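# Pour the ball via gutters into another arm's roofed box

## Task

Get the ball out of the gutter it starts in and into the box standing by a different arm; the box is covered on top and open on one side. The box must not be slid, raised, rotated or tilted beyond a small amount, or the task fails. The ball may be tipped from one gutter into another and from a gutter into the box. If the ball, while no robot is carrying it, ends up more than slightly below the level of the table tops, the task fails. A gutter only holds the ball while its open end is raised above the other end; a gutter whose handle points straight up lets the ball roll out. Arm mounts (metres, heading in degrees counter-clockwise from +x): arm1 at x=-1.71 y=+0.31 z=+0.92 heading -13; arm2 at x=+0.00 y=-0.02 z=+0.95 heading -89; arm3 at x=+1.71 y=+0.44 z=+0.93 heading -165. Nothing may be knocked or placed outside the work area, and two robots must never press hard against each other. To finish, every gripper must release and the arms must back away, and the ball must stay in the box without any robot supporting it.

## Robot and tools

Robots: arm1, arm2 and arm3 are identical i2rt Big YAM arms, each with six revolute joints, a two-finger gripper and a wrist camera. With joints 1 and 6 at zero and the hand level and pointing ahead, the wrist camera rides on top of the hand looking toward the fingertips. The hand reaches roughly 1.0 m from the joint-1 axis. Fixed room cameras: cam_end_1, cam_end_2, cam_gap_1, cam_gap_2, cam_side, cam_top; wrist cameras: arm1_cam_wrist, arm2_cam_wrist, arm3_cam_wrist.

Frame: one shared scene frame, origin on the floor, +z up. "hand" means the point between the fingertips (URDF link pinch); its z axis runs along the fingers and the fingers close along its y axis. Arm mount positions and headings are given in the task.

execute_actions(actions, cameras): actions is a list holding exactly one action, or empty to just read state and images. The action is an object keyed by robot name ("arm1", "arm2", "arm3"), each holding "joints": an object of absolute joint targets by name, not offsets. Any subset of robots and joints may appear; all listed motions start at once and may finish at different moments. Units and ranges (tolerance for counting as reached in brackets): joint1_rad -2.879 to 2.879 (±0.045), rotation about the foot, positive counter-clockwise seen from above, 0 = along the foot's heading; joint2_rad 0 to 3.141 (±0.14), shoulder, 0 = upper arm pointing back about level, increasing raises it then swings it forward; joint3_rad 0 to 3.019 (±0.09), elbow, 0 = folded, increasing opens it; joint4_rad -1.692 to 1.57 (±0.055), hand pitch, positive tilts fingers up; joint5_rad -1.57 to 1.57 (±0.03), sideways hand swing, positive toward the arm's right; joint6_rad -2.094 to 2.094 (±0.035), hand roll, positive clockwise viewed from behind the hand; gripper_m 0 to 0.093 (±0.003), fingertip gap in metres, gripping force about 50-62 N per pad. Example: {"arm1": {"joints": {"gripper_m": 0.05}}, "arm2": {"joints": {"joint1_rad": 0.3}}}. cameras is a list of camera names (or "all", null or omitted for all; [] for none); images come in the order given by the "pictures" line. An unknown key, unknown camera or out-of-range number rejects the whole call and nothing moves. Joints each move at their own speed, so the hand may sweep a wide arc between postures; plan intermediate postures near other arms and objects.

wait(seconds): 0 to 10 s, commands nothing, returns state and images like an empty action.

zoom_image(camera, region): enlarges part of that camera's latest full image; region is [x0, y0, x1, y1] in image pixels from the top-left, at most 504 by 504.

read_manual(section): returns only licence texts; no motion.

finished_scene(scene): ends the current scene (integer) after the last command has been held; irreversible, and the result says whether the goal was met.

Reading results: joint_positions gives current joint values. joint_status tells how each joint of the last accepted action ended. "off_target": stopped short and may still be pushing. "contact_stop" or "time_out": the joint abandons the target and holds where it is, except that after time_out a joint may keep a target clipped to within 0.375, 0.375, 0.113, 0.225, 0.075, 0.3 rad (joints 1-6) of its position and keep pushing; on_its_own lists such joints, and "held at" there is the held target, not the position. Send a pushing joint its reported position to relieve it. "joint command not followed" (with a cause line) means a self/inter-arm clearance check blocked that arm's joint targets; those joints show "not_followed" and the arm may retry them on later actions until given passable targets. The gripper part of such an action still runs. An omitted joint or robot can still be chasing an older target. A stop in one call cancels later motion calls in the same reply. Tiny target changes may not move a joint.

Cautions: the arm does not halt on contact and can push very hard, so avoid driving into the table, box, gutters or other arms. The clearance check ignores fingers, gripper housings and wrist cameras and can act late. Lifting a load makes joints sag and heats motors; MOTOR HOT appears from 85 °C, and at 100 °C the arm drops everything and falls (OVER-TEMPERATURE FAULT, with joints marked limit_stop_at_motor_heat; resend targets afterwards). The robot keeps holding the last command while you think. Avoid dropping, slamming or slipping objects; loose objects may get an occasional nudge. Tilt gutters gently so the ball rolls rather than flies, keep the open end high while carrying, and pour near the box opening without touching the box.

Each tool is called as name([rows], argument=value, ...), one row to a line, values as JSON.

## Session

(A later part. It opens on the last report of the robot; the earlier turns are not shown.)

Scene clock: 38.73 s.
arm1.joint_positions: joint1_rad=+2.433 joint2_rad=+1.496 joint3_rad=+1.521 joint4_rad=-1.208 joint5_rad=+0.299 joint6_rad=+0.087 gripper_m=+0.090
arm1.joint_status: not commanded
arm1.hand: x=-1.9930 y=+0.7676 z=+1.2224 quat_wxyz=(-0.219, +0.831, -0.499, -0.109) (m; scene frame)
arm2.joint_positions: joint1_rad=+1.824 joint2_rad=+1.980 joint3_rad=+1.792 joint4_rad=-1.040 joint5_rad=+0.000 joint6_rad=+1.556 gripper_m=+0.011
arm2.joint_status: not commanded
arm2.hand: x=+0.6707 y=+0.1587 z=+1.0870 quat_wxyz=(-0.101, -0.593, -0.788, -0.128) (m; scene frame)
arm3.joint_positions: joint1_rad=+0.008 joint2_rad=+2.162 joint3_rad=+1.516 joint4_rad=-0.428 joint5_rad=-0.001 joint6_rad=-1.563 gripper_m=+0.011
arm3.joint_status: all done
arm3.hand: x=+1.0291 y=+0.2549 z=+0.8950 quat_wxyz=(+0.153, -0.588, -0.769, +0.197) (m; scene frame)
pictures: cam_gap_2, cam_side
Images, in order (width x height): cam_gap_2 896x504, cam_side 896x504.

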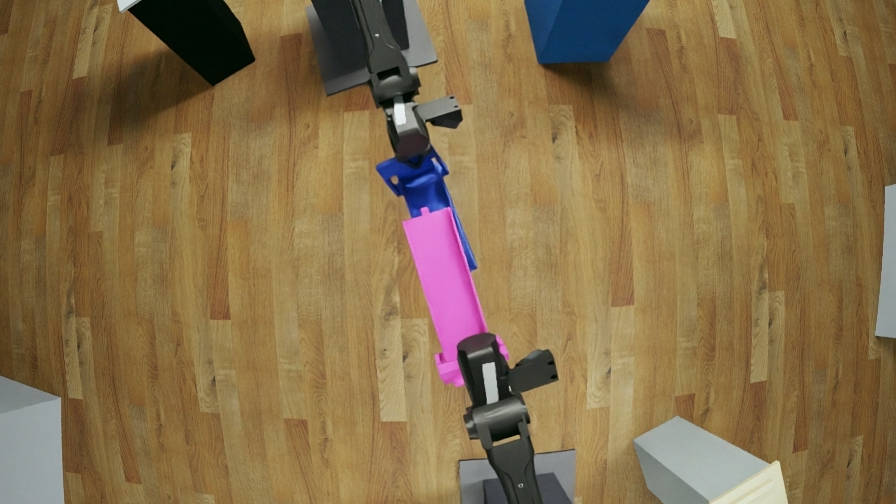

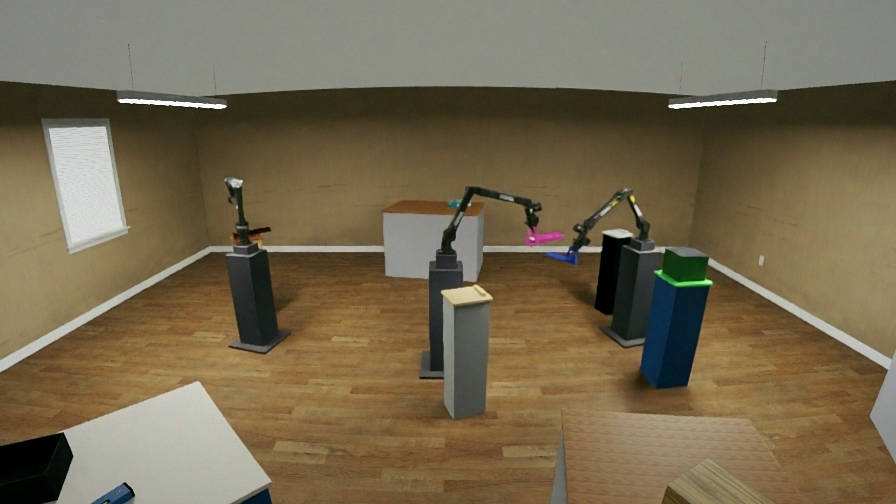

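execute_actions([
  {"arm3":{"joints":{"joint4_rad":-0.3}},"arm2":{"joints":{"joint1_rad":1.8}}},
], cameras=[])

execute_actions([
  {"arm2":{"joints":{"joint4_rad":-1.28}}},
], cameras=[])

wait(seconds=1.5)

Scene clock: 39.57 s.
arm1.joint_positions: joint1_rad=+2.433 joint2_rad=+1.496 joint3_rad=+1.521 joint4_rad=-1.208 joint5_rad=+0.299 joint6_rad=+0.087 gripper_m=+0.090
arm1.joint_status: not commanded
arm1.hand: x=-1.9930 y=+0.7676 z=+1.2224 quat_wxyz=(-0.219, +0.831, -0.499, -0.109) (m; scene frame)
arm2.joint_positions: joint1_rad=+1.804 joint2_rad=+1.980 joint3_rad=+1.792 joint4_rad=-1.040 joint5_rad=+0.000 joint6_rad=+1.556 gripper_m=+0.011
arm2.joint_status: all done
arm2.hand: x=+0.6741 y=+0.1457 z=+1.0871 quat_wxyz=(-0.103, -0.601, -0.782, -0.127) (m; scene frame)
arm3.joint_positions: joint1_rad=+0.008 joint2_rad=+2.162 joint3_rad=+1.516 joint4_rad=-0.331 joint5_rad=-0.001 joint6_rad=-1.563 gripper_m=+0.011
arm3.joint_status: all done
arm3.hand: x=+1.0096 y=+0.2494 z=+0.9075 quat_wxyz=(+0.181, -0.580, -0.759, +0.235) (m; scene frame)
pictures: none
No camera images: the call's "cameras" was empty. Leave "cameras" out to get every camera's image.

Scene clock: 40.50 s.
arm1.joint_positions: joint1_rad=+2.433 joint2_rad=+1.496 joint3_rad=+1.521 joint4_rad=-1.208 joint5_rad=+0.299 joint6_rad=+0.087 gripper_m=+0.090
arm1.joint_status: not commanded
arm1.hand: x=-1.9930 y=+0.7676 z=+1.2224 quat_wxyz=(-0.219, +0.831, -0.499, -0.109) (m; scene frame)
arm2.joint_positions: joint1_rad=+1.804 joint2_rad=+1.980 joint3_rad=+1.792 joint4_rad=-1.268 joint5_rad=+0.000 joint6_rad=+1.556 gripper_m=+0.011
arm2.joint_status: all done
arm2.hand: x=+0.6213 y=+0.1323 z=+1.0753 quat_wxyz=(-0.033, -0.609, -0.792, -0.038) (m; scene frame)
arm3.joint_positions: joint1_rad=+0.008 joint2_rad=+2.162 joint3_rad=+1.516 joint4_rad=-0.331 joint5_rad=-0.001 joint6_rad=-1.563 gripper_m=+0.011
arm3.joint_status: not commanded
arm3.hand: x=+1.0096 y=+0.2494 z=+0.9075 quat_wxyz=(+0.181, -0.580, -0.759, +0.235) (m; scene frame)
pictures: none
No camera images: the call's "cameras" was empty. Leave "cameras" out to get every camera's image.

Scene clock: 42.00 s.
arm1.joint_positions: joint1_rad=+2.433 joint2_rad=+1.496 joint3_rad=+1.521 joint4_rad=-1.208 joint5_rad=+0.299 joint6_rad=+0.087 gripper_m=+0.090
arm1.joint_status: not commanded
arm1.hand: x=-1.9930 y=+0.7676 z=+1.2224 quat_wxyz=(-0.219, +0.831, -0.499, -0.109) (m; scene frame)
arm2.joint_positions: joint1_rad=+1.804 joint2_rad=+1.980 joint3_rad=+1.792 joint4_rad=-1.268 joint5_rad=+0.000 joint6_rad=+1.556 gripper_m=+0.011
arm2.joint_status: all done
arm2.hand: x=+0.6213 y=+0.1323 z=+1.0753 quat_wxyz=(-0.033, -0.609, -0.792, -0.038) (m; scene frame)
arm3.joint_positions: joint1_rad=+0.006 joint2_rad=+2.162 joint3_rad=+1.514 joint4_rad=-0.328 joint5_rad=-0.001 joint6_rad=-1.566 gripper_m=+0.011
arm3.joint_status: not commanded
arm3.hand: x=+1.0094 y=+0.2502 z=+0.9073 quat_wxyz=(+0.182, -0.579, -0.759, +0.235) (m; scene frame)
wait: 1.50 s; at rest by 0.27 s
pictures: arm1_cam_wrist, arm2_cam_wrist, arm3_cam_wrist, cam_end_1, cam_end_2, cam_gap_1, cam_gap_2, cam_side, cam_top
Images, in order (width x height): arm1_cam_wrist 616x616, arm2_cam_wrist 616x616, arm3_cam_wrist 616x616, cam_end_1 896x504, cam_end_2 896x504, cam_gap_1 896x504, cam_gap_2 896x504, cam_side 896x504, cam_top 896x504.

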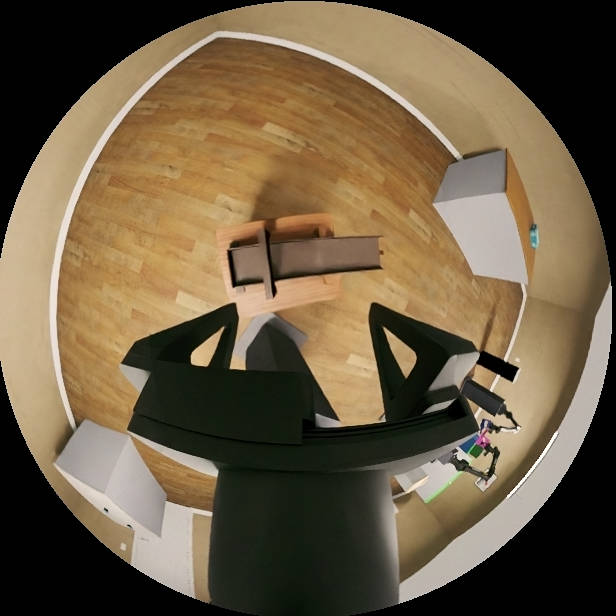

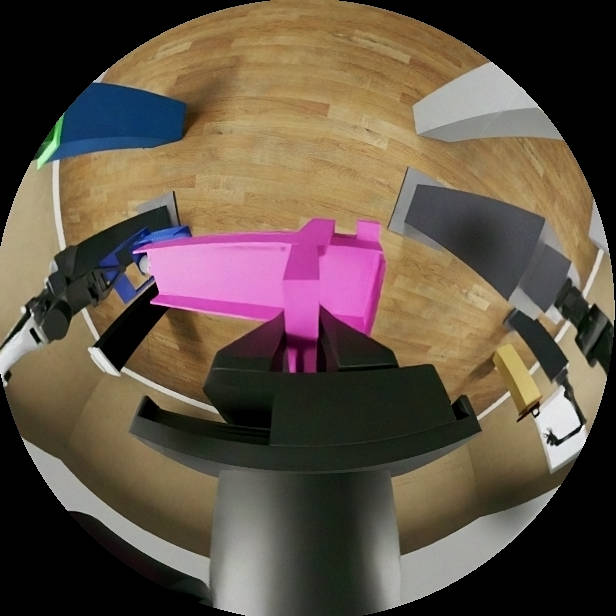

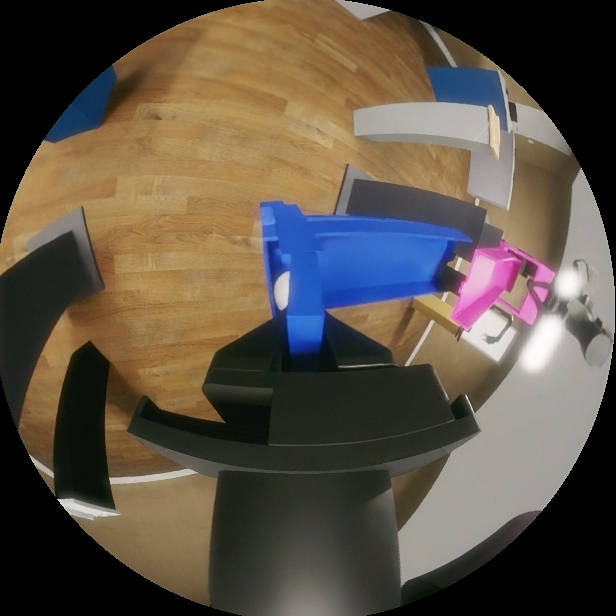

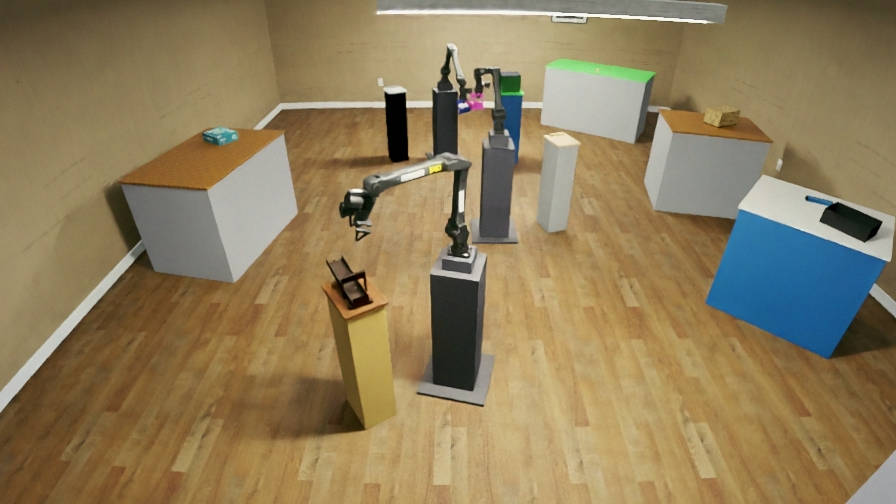

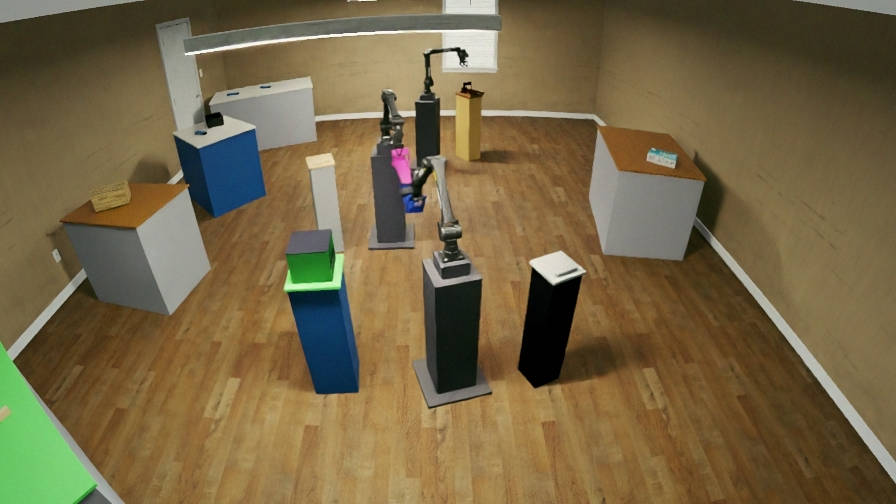

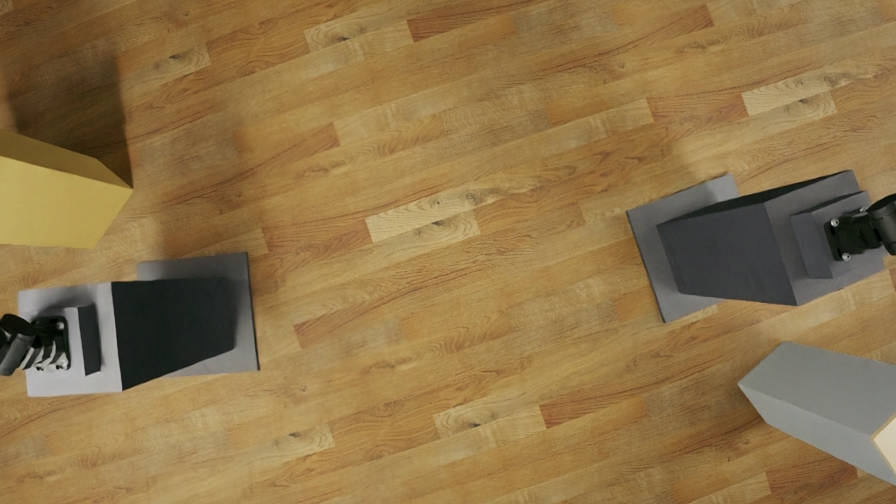

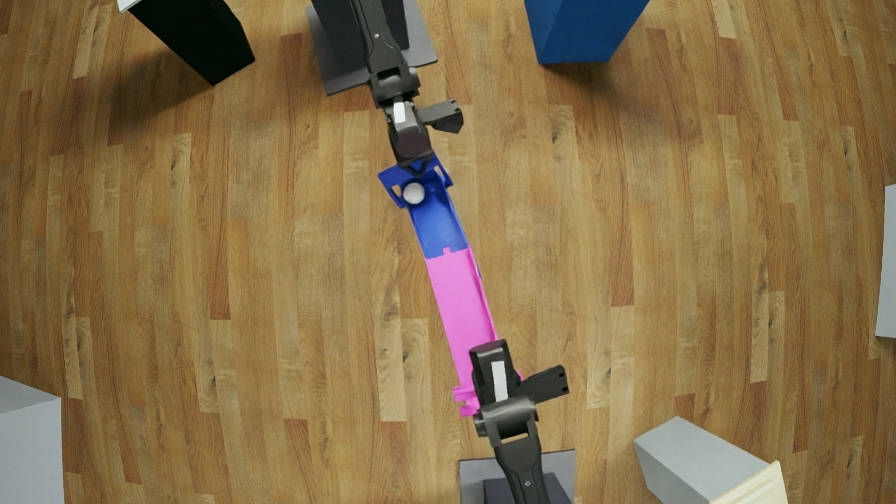

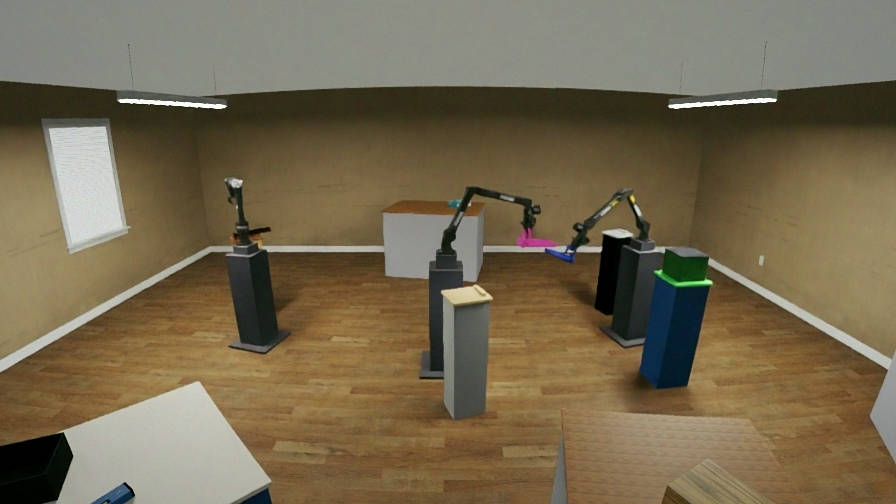

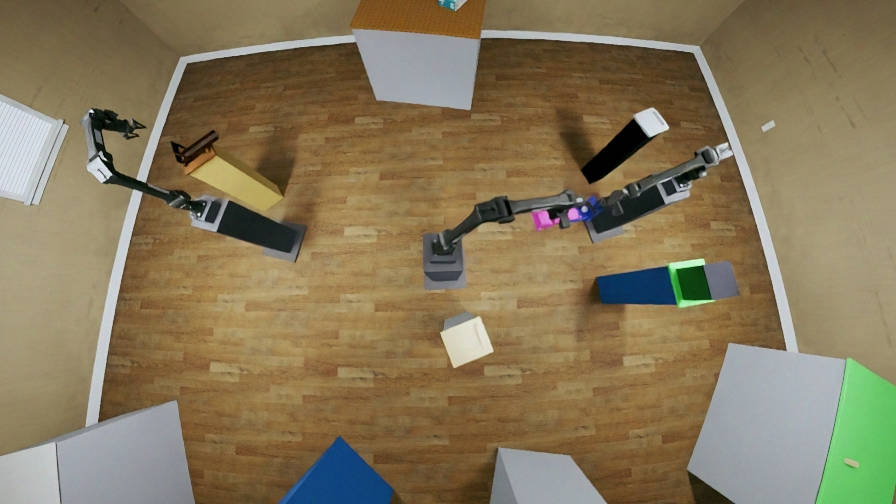

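execute_actions([
  {"arm2":{"joints":{"joint1_rad":0.059,"joint2_rad":1.65,"joint3_rad":1.64,"joint4_rad":-1.14,"joint5_rad":-0.3,"joint6_rad":-0.3}}},
], cameras=[])

execute_actions([
  {"arm2":{"joints":{"joint2_rad":2.04}},"arm3":{"joints":{"joint2_rad":1.5,"joint4_rad":-0.7}}},
], cameras=[])

execute_actions([
  {"arm2":{"joints":{"gripper_m":0.09}},"arm3":{"joints":{"joint2_rad":0.476,"joint3_rad":0.5}}},
], cameras=[])

execute_actions([
  {"arm2":{"joints":{"joint2_rad":1.5}},"arm3":{"joints":{"joint4_rad":-1.1}}},
], cameras=[])

execute_actions([
  {"arm3":{"joints":{"joint1_rad":1.31}}},
], cameras=["arm3_cam_wrist","cam_end_2","cam_side","cam_top"])

Scene clock: 44.57 s.
arm1.joint_positions: joint1_rad=+2.433 joint2_rad=+1.496 joint3_rad=+1.521 joint4_rad=-1.208 joint5_rad=+0.299 joint6_rad=+0.087 gripper_m=+0.090
arm1.joint_status: not commanded
arm1.hand: x=-1.9930 y=+0.7676 z=+1.2224 quat_wxyz=(-0.219, +0.831, -0.499, -0.109) (m; scene frame)
arm2.joint_positions: joint1_rad=+0.052 joint2_rad=+1.676 joint3_rad=+1.627 joint4_rad=-1.149 joint5_rad=-0.293 joint6_rad=-0.286 gripper_m=+0.011
arm2.joint_status: all done
arm2.hand: x=+0.0909 y=-0.6148 z=+1.2128 quat_wxyz=(-0.223, -0.534, -0.813, +0.061) (m; scene frame)
arm3.joint_positions: joint1_rad=+0.006 joint2_rad=+2.162 joint3_rad=+1.514 joint4_rad=-0.328 joint5_rad=-0.001 joint6_rad=-1.566 gripper_m=+0.011
arm3.joint_status: not commanded
arm3.hand: x=+1.0094 y=+0.2502 z=+0.9073 quat_wxyz=(+0.182, -0.579, -0.759, +0.235) (m; scene frame)
pictures: none
No camera images: the call's "cameras" was empty. Leave "cameras" out to get every camera's image.

Scene clock: 46.33 s.
arm1.joint_positions: joint1_rad=+2.433 joint2_rad=+1.496 joint3_rad=+1.521 joint4_rad=-1.208 joint5_rad=+0.299 joint6_rad=+0.087 gripper_m=+0.090
arm1.joint_status: not commanded
arm1.hand: x=-1.9930 y=+0.7676 z=+1.2224 quat_wxyz=(-0.219, +0.831, -0.499, -0.109) (m; scene frame)
arm2.joint_positions: joint1_rad=+0.052 joint2_rad=+2.069 joint3_rad=+1.626 joint4_rad=-1.147 joint5_rad=-0.296 joint6_rad=-0.290 gripper_m=+0.011
arm2.joint_status: all done
arm2.hand: x=+0.0886 y=-0.6218 z=+0.9821 quat_wxyz=(-0.106, -0.567, -0.812, -0.092) (m; scene frame)
arm3.joint_positions: joint1_rad=+0.006 joint2_rad=+1.528 joint3_rad=+1.511 joint4_rad=-0.705 joint5_rad=-0.001 joint6_rad=-1.566 gripper_m=+0.011
arm3.joint_status: all done
arm3.hand: x=+1.1014 y=+0.2726 z=+1.2766 quat_wxyz=(+0.253, -0.551, -0.723, +0.329) (m; scene frame)
pictures: none
No camera images: the call's "cameras" was empty. Leave "cameras" out to get every camera's image.

Scene clock: 48.00 s.
arm1.joint_positions: joint1_rad=+2.433 joint2_rad=+1.496 joint3_rad=+1.521 joint4_rad=-1.208 joint5_rad=+0.299 joint6_rad=+0.087 gripper_m=+0.090
arm1.joint_status: not commanded
arm1.hand: x=-1.9930 y=+0.7676 z=+1.2224 quat_wxyz=(-0.219, +0.831, -0.499, -0.109) (m; scene frame)
arm2.joint_positions: joint1_rad=+0.052 joint2_rad=+2.069 joint3_rad=+1.626 joint4_rad=-1.147 joint5_rad=-0.297 joint6_rad=-0.290 gripper_m=+0.090
arm2.joint_status: all done
arm2.hand: x=+0.0888 y=-0.6218 z=+0.9821 quat_wxyz=(-0.106, -0.567, -0.812, -0.092) (m; scene frame)
arm3.joint_positions: joint1_rad=+0.006 joint2_rad=+0.490 joint3_rad=+0.470 joint4_rad=-0.710 joint5_rad=-0.001 joint6_rad=-1.566 gripper_m=+0.011
arm3.joint_status: all done
arm3.hand: x=+1.4425 y=+0.3681 z=+1.1278 quat_wxyz=(+0.251, -0.552, -0.725, +0.326) (m; scene frame)
pictures: none
No camera images: the call's "cameras" was empty. Leave "cameras" out to get every camera's image.

Scene clock: 49.77 s.
arm1.joint_positions: joint1_rad=+2.433 joint2_rad=+1.496 joint3_rad=+1.521 joint4_rad=-1.208 joint5_rad=+0.299 joint6_rad=+0.087 gripper_m=+0.090
arm1.joint_status: not commanded
arm1.hand: x=-1.9930 y=+0.7676 z=+1.2224 quat_wxyz=(-0.219, +0.831, -0.499, -0.109) (m; scene frame)
arm2.joint_positions: joint1_rad=+0.052 joint2_rad=+1.506 joint3_rad=+1.626 joint4_rad=-1.147 joint5_rad=-0.299 joint6_rad=-0.290 gripper_m=+0.090
arm2.joint_status: all done
arm2.hand: x=+0.0916 y=-0.5839 z=+1.3075 quat_wxyz=(-0.274, -0.510, -0.806, +0.125) (m; scene frame)
arm3.joint_positions: joint1_rad=+0.006 joint2_rad=+0.490 joint3_rad=+0.470 joint4_rad=-1.096 joint5_rad=-0.001 joint6_rad=-1.566 gripper_m=+0.011
arm3.joint_status: all done
arm3.hand: x=+1.5144 y=+0.3884 z=+1.0704 quat_wxyz=(+0.141, -0.591, -0.774, +0.181) (m; scene frame)
pictures: none
No camera images: the call's "cameras" was empty. Leave "cameras" out to get every camera's image.

Scene clock: 51.40 s.
arm1.joint_positions: joint1_rad=+2.433 joint2_rad=+1.496 joint3_rad=+1.521 joint4_rad=-1.208 joint5_rad=+0.299 joint6_rad=+0.087 gripper_m=+0.090
arm1.joint_status: not commanded
arm1.hand: x=-1.9930 y=+0.7676 z=+1.2224 quat_wxyz=(-0.219, +0.831, -0.499, -0.109) (m; scene frame)
arm2.joint_positions: joint1_rad=+0.052 joint2_rad=+1.506 joint3_rad=+1.626 joint4_rad=-1.147 joint5_rad=-0.299 joint6_rad=-0.290 gripper_m=+0.090
arm2.joint_status: not commanded
arm2.hand: x=+0.0916 y=-0.5839 z=+1.3075 quat_wxyz=(-0.274, -0.510, -0.806, +0.125) (m; scene frame)
arm3.joint_positions: joint1_rad=+1.305 joint2_rad=+0.490 joint3_rad=+0.470 joint4_rad=-1.096 joint5_rad=-0.001 joint6_rad=-1.566 gripper_m=+0.012
arm3.joint_status: all done
arm3.hand: x=+1.7155 y=+0.2345 z=+1.0675 quat_wxyz=(+0.004, -0.003, -0.975, +0.223) (m; scene frame)
pictures: arm3_cam_wrist, cam_end_2, cam_side, cam_top
Images, in order (width x height): arm3_cam_wrist 616x616, cam_end_2 896x504, cam_side 896x504, cam_top 896x504.

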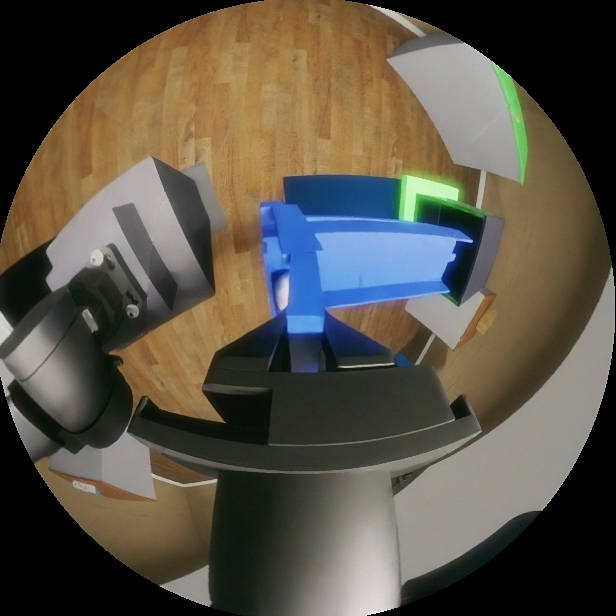

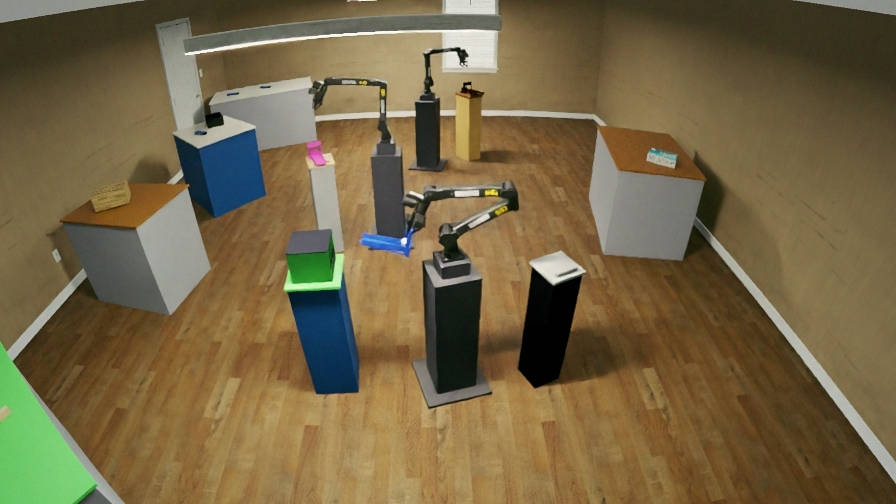

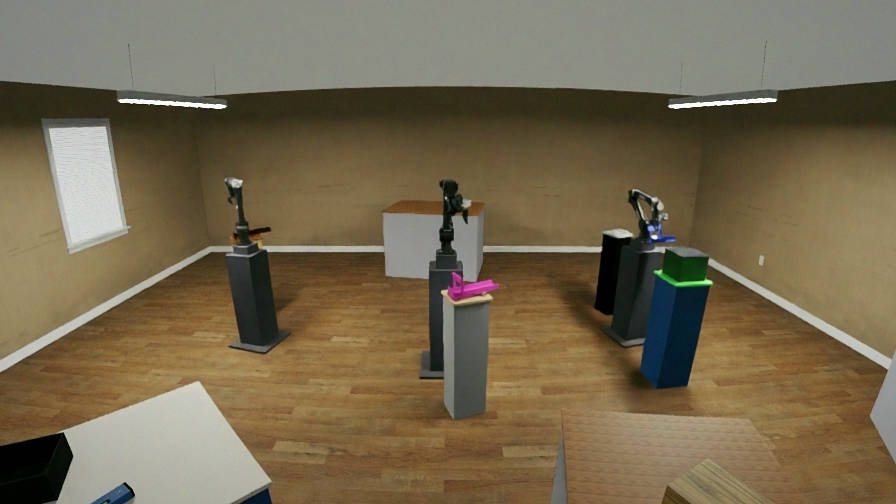

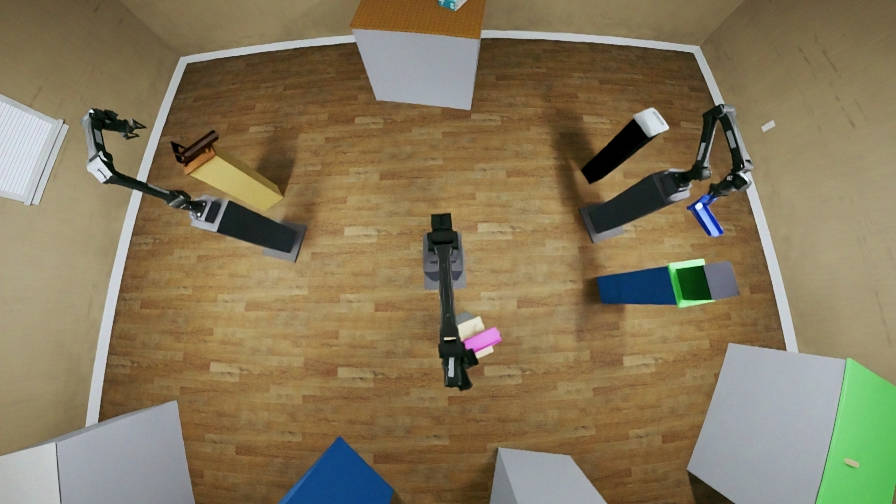

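execute_actions([
  {"arm3":{"joints":{"joint1_rad":1.36,"joint2_rad":1.07,"joint3_rad":0.6,"joint4_rad":-0.72}}},
], cameras=["arm3_cam_wrist","cam_end_2"])

zoom_image(camera="cam_end_2", region=[270, 160, 520, 310])

Scene clock: 52.83 s.
arm1.joint_positions: joint1_rad=+2.433 joint2_rad=+1.496 joint3_rad=+1.521 joint4_rad=-1.208 joint5_rad=+0.299 joint6_rad=+0.087 gripper_m=+0.090
arm1.joint_status: not commanded
arm1.hand: x=-1.9930 y=+0.7676 z=+1.2224 quat_wxyz=(-0.219, +0.831, -0.499, -0.109) (m; scene frame)
arm2.joint_positions: joint1_rad=+0.052 joint2_rad=+1.506 joint3_rad=+1.626 joint4_rad=-1.147 joint5_rad=-0.299 joint6_rad=-0.290 gripper_m=+0.090
arm2.joint_status: not commanded
arm2.hand: x=+0.0916 y=-0.5839 z=+1.3075 quat_wxyz=(-0.274, -0.510, -0.806, +0.125) (m; scene frame)
arm3.joint_positions: joint1_rad=+1.354 joint2_rad=+1.081 joint3_rad=+0.558 joint4_rad=-0.745 joint5_rad=-0.001 joint6_rad=-1.566 gripper_m=+0.012
arm3.joint_status: all done
arm3.hand: x=+1.7297 y=+0.1367 z=+0.9982 quat_wxyz=(+0.001, +0.021, -0.989, +0.148) (m; scene frame)
pictures: arm3_cam_wrist, cam_end_2
Images, in order (width x height): arm3_cam_wrist 616x616, cam_end_2 896x504.

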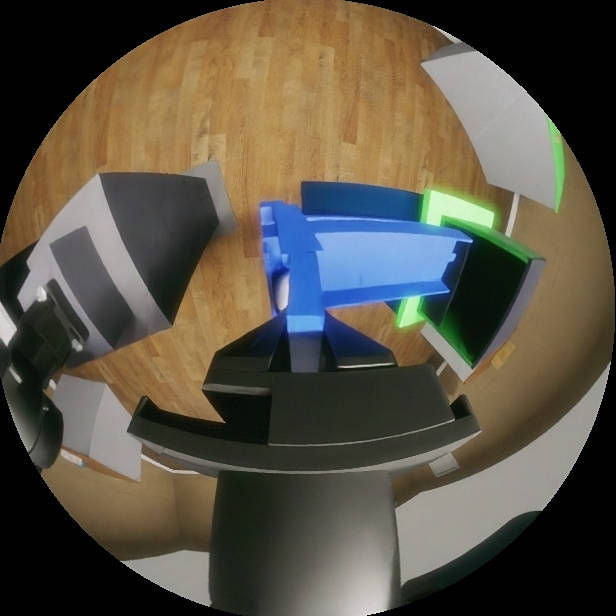

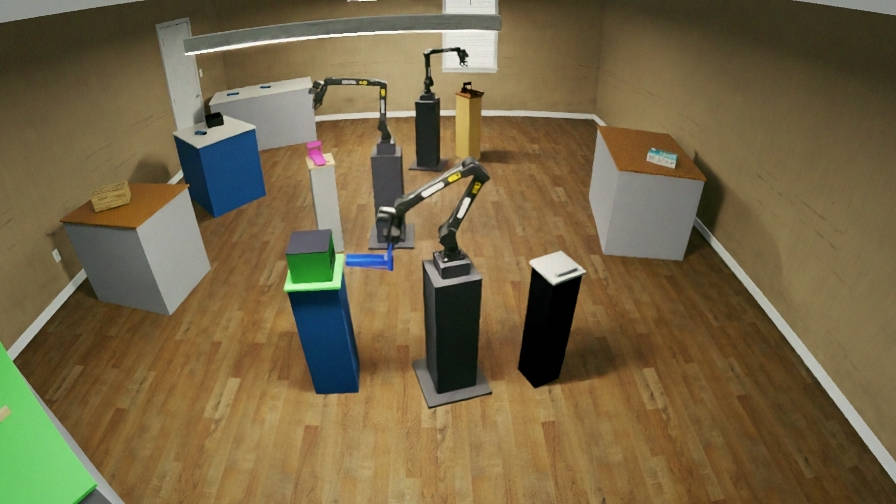

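Region (270, 160, 520, 310) of cam_end_2's 896x504 image, scaled by 2.016, with more detail than that image has; it fills the top 302 rows of this view, and the rest is white.

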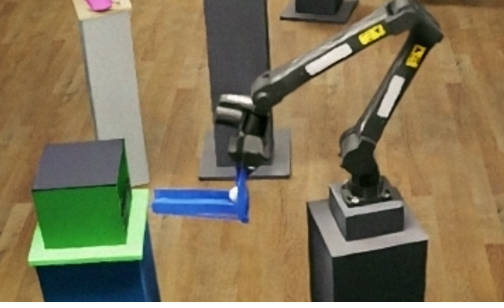

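execute_actions([
  {"arm3":{"joints":{"joint1_rad":1.31,"joint3_rad":0.72,"joint4_rad":-0.8}}},
], cameras=[])

execute_actions([
  {"arm3":{"joints":{"joint2_rad":1.27,"joint3_rad":0.88,"joint4_rad":-0.8}}},
], cameras=["arm3_cam_wrist","cam_end_2"])

zoom_image(camera="cam_end_2", region=[270, 160, 520, 310])

Scene clock: 53.83 s.
arm1.joint_positions: joint1_rad=+2.433 joint2_rad=+1.496 joint3_rad=+1.521 joint4_rad=-1.208 joint5_rad=+0.299 joint6_rad=+0.087 gripper_m=+0.090
arm1.joint_status: not commanded
arm1.hand: x=-1.9930 y=+0.7676 z=+1.2224 quat_wxyz=(-0.219, +0.831, -0.499, -0.109) (m; scene frame)
arm2.joint_positions: joint1_rad=+0.052 joint2_rad=+1.506 joint3_rad=+1.626 joint4_rad=-1.147 joint5_rad=-0.299 joint6_rad=-0.290 gripper_m=+0.090
arm2.joint_status: not commanded
arm2.hand: x=+0.0916 y=-0.5839 z=+1.3075 quat_wxyz=(-0.274, -0.510, -0.806, +0.125) (m; scene frame)
arm3.joint_positions: joint1_rad=+1.315 joint2_rad=+1.081 joint3_rad=+0.678 joint4_rad=-0.796 joint5_rad=-0.001 joint6_rad=-1.566 gripper_m=+0.012
arm3.joint_status: all done
arm3.hand: x=+1.7185 y=+0.0996 z=+1.0446 quat_wxyz=(+0.003, +0.002, -0.983, +0.182) (m; scene frame)
pictures: none
No camera images: the call's "cameras" was empty. Leave "cameras" out to get every camera's image.

Scene clock: 54.80 s.
arm1.joint_positions: joint1_rad=+2.433 joint2_rad=+1.496 joint3_rad=+1.521 joint4_rad=-1.208 joint5_rad=+0.299 joint6_rad=+0.087 gripper_m=+0.090
arm1.joint_status: not commanded
arm1.hand: x=-1.9930 y=+0.7676 z=+1.2224 quat_wxyz=(-0.219, +0.831, -0.499, -0.109) (m; scene frame)
arm2.joint_positions: joint1_rad=+0.052 joint2_rad=+1.506 joint3_rad=+1.626 joint4_rad=-1.147 joint5_rad=-0.299 joint6_rad=-0.290 gripper_m=+0.090
arm2.joint_status: not commanded
arm2.hand: x=+0.0916 y=-0.5839 z=+1.3075 quat_wxyz=(-0.274, -0.510, -0.806, +0.125) (m; scene frame)
arm3.joint_positions: joint1_rad=+1.315 joint2_rad=+1.283 joint3_rad=+0.835 joint4_rad=-0.802 joint5_rad=-0.001 joint6_rad=-1.566 gripper_m=+0.012
arm3.joint_status: all done
arm3.hand: x=+1.7188 y=+0.0430 z=+1.0405 quat_wxyz=(+0.004, +0.002, -0.988, +0.157) (m; scene frame)
pictures: arm3_cam_wrist, cam_end_2
Images, in order (width x height): arm3_cam_wrist 616x616, cam_end_2 896x504.

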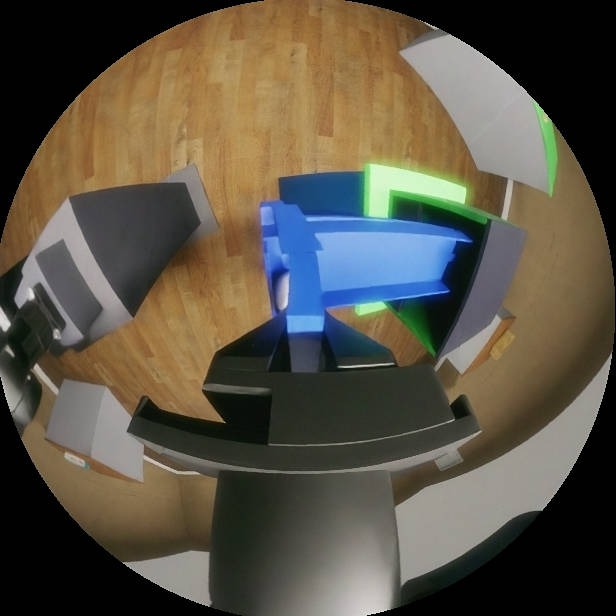

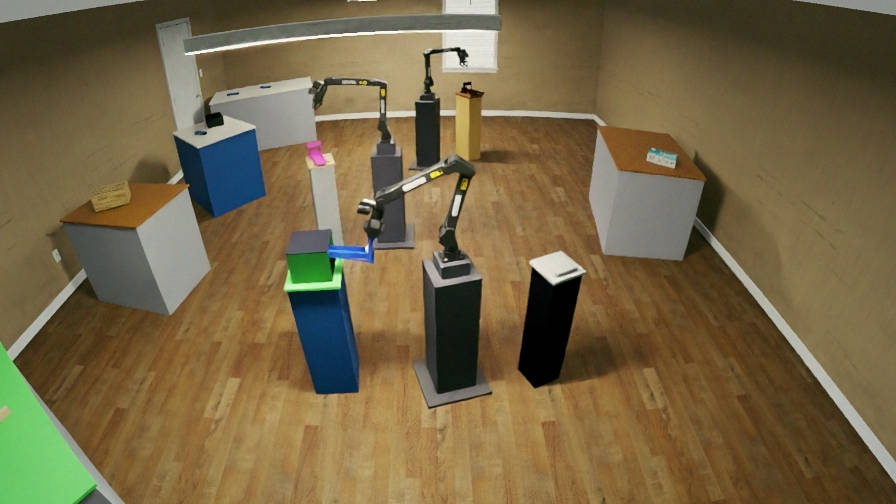

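Region (270, 160, 520, 310) of cam_end_2's 896x504 image, scaled by 2.016, with more detail than that image has; it fills the top 302 rows of this view, and the rest is white.

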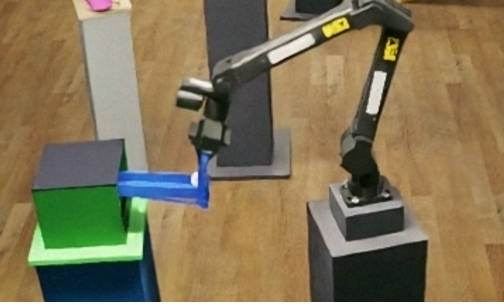

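execute_actions([
  {"arm3":{"joints":{"joint2_rad":1.47,"joint3_rad":1.06,"joint4_rad":-0.82}}},
], cameras=[])

execute_actions([
  {"arm3":{"joints":{"joint4_rad":-1.0}}},
], cameras=[])

wait(seconds=2)

Scene clock: 56.00 s.
arm1.joint_positions: joint1_rad=+2.433 joint2_rad=+1.496 joint3_rad=+1.521 joint4_rad=-1.208 joint5_rad=+0.299 joint6_rad=+0.087 gripper_m=+0.090
arm1.joint_status: not commanded
arm1.hand: x=-1.9930 y=+0.7676 z=+1.2224 quat_wxyz=(-0.219, +0.831, -0.499, -0.109) (m; scene frame)
arm2.joint_positions: joint1_rad=+0.052 joint2_rad=+1.506 joint3_rad=+1.626 joint4_rad=-1.147 joint5_rad=-0.299 joint6_rad=-0.290 gripper_m=+0.090
arm2.joint_status: not commanded
arm2.hand: x=+0.0916 y=-0.5839 z=+1.3075 quat_wxyz=(-0.274, -0.510, -0.806, +0.125) (m; scene frame)
arm3.joint_positions: joint1_rad=+1.315 joint2_rad=+1.485 joint3_rad=+1.013 joint4_rad=-0.821 joint5_rad=-0.001 joint6_rad=-1.566 gripper_m=+0.012
arm3.joint_status: all done
arm3.hand: x=+1.7192 y=-0.0204 z=+1.0293 quat_wxyz=(+0.004, +0.002, -0.991, +0.135) (m; scene frame)
pictures: none
No camera images: the call's "cameras" was empty. Leave "cameras" out to get every camera's image.

Scene clock: 56.87 s.
arm1.joint_positions: joint1_rad=+2.433 joint2_rad=+1.496 joint3_rad=+1.521 joint4_rad=-1.208 joint5_rad=+0.299 joint6_rad=+0.087 gripper_m=+0.090
arm1.joint_status: not commanded
arm1.hand: x=-1.9930 y=+0.7676 z=+1.2224 quat_wxyz=(-0.219, +0.831, -0.499, -0.109) (m; scene frame)
arm2.joint_positions: joint1_rad=+0.052 joint2_rad=+1.506 joint3_rad=+1.626 joint4_rad=-1.147 joint5_rad=-0.299 joint6_rad=-0.290 gripper_m=+0.090
arm2.joint_status: not commanded
arm2.hand: x=+0.0916 y=-0.5839 z=+1.3075 quat_wxyz=(-0.274, -0.510, -0.806, +0.125) (m; scene frame)
arm3.joint_positions: joint1_rad=+1.315 joint2_rad=+1.483 joint3_rad=+1.020 joint4_rad=-0.978 joint5_rad=-0.001 joint6_rad=-1.566 gripper_m=+0.012
arm3.joint_status: all done
arm3.hand: x=+1.7189 y=+0.0141 z=+1.0259 quat_wxyz=(+0.004, +0.002, -0.998, +0.063) (m; scene frame)
pictures: none
No camera images: the call's "cameras" was empty. Leave "cameras" out to get every camera's image.

Scene clock: 58.87 s.
arm1.joint_positions: joint1_rad=+2.433 joint2_rad=+1.496 joint3_rad=+1.521 joint4_rad=-1.208 joint5_rad=+0.299 joint6_rad=+0.087 gripper_m=+0.090
arm1.joint_status: not commanded
arm1.hand: x=-1.9930 y=+0.7676 z=+1.2224 quat_wxyz=(-0.219, +0.831, -0.499, -0.109) (m; scene frame)
arm2.joint_positions: joint1_rad=+0.052 joint2_rad=+1.506 joint3_rad=+1.626 joint4_rad=-1.147 joint5_rad=-0.299 joint6_rad=-0.290 gripper_m=+0.090
arm2.joint_status: not commanded
arm2.hand: x=+0.0916 y=-0.5839 z=+1.3075 quat_wxyz=(-0.274, -0.510, -0.806, +0.125) (m; scene frame)
arm3.joint_positions: joint1_rad=+1.315 joint2_rad=+1.483 joint3_rad=+1.020 joint4_rad=-0.978 joint5_rad=-0.001 joint6_rad=-1.566 gripper_m=+0.012
arm3.joint_status: all done
arm3.hand: x=+1.7189 y=+0.0142 z=+1.0259 quat_wxyz=(+0.004, +0.002, -0.998, +0.063) (m; scene frame)
wait: 2.00 s; at rest by 0.27 s
pictures: arm1_cam_wrist, arm2_cam_wrist, arm3_cam_wrist, cam_end_1, cam_end_2, cam_gap_1, cam_gap_2, cam_side, cam_top
Images, in order (width x height): arm1_cam_wrist 616x616, arm2_cam_wrist 616x616, arm3_cam_wrist 616x616, cam_end_1 896x504, cam_end_2 896x504, cam_gap_1 896x504, cam_gap_2 896x504, cam_side 896x504, cam_top 896x504.

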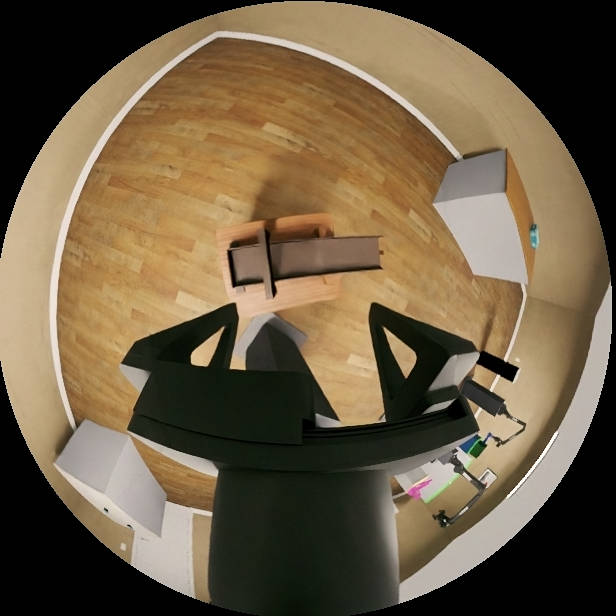

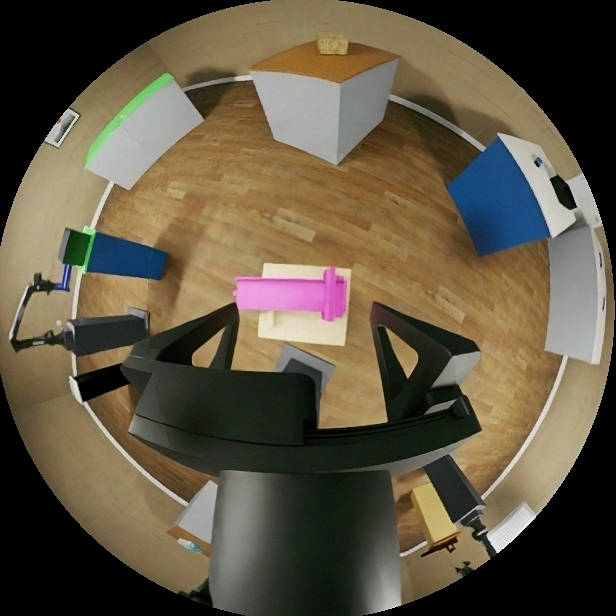

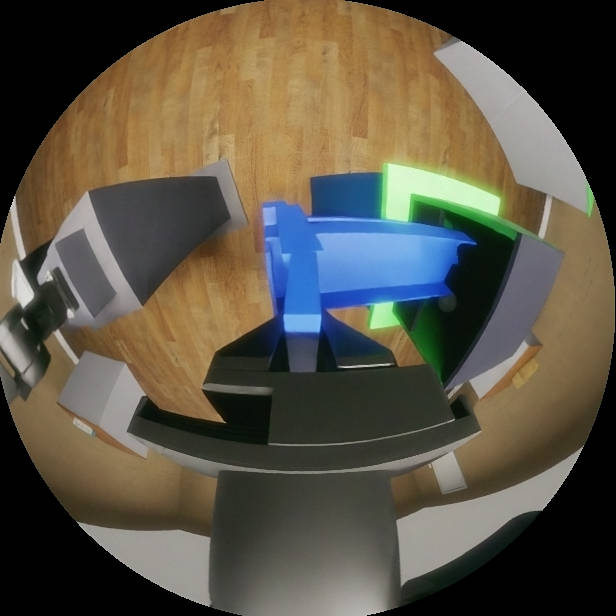

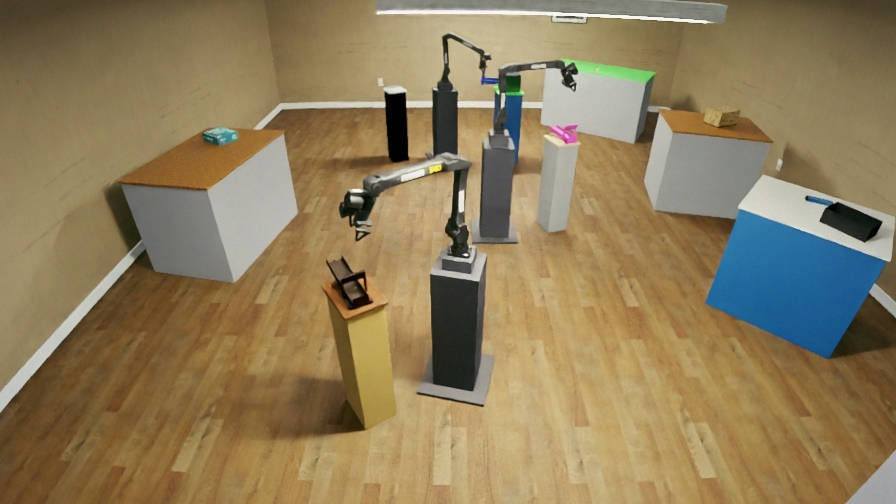

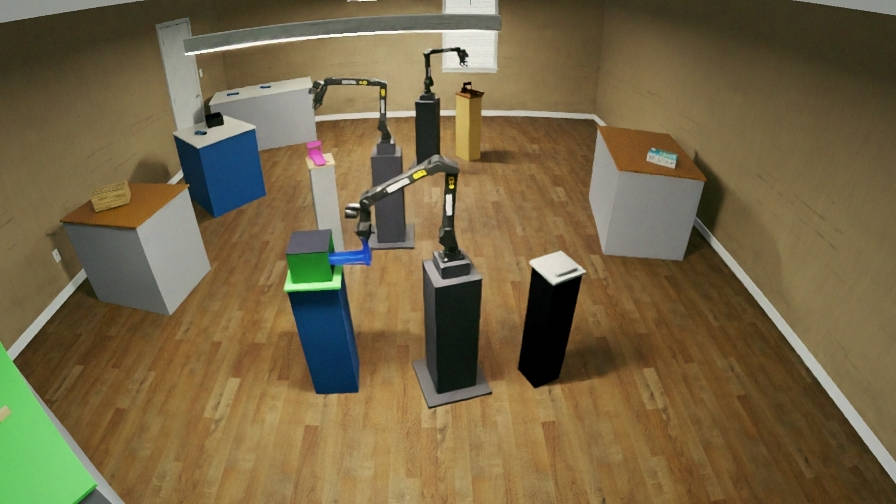

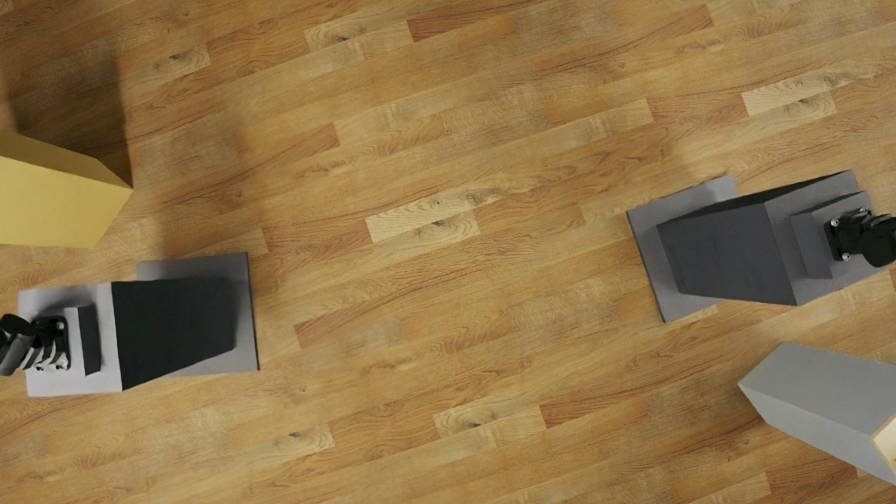

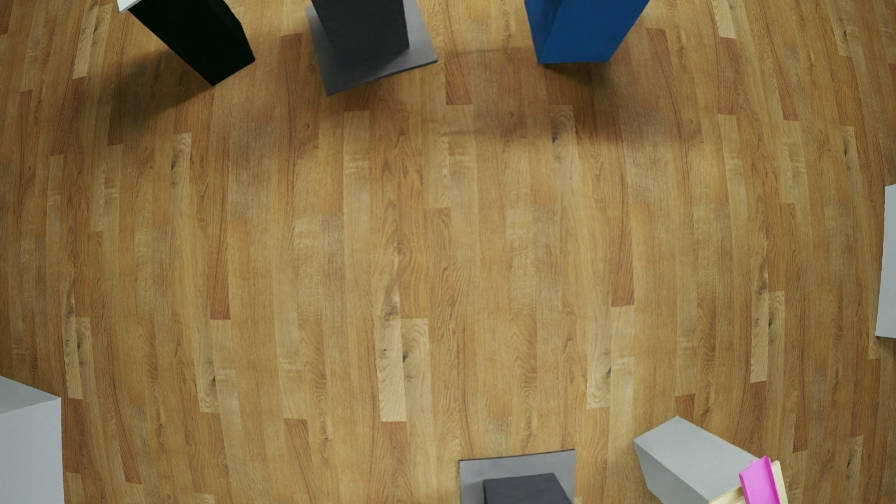

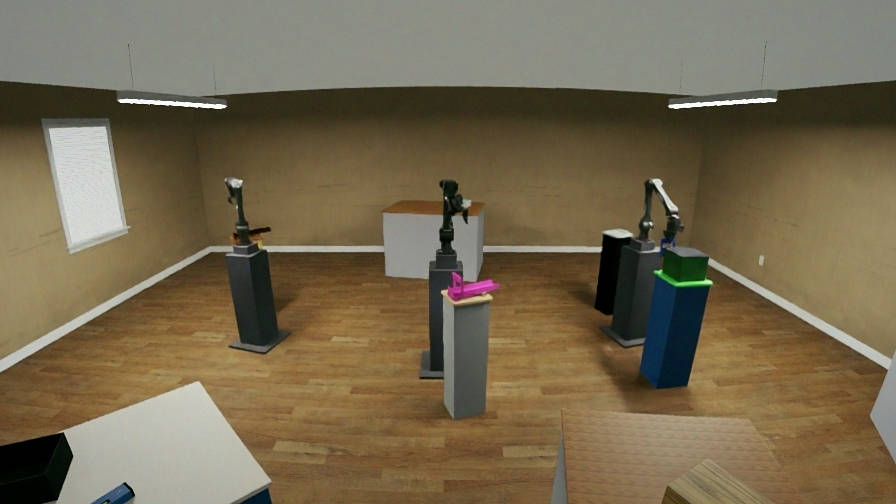

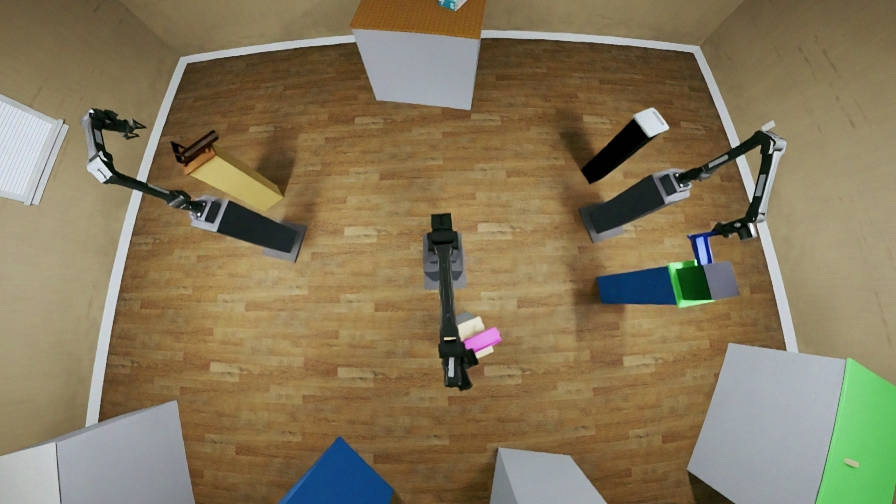

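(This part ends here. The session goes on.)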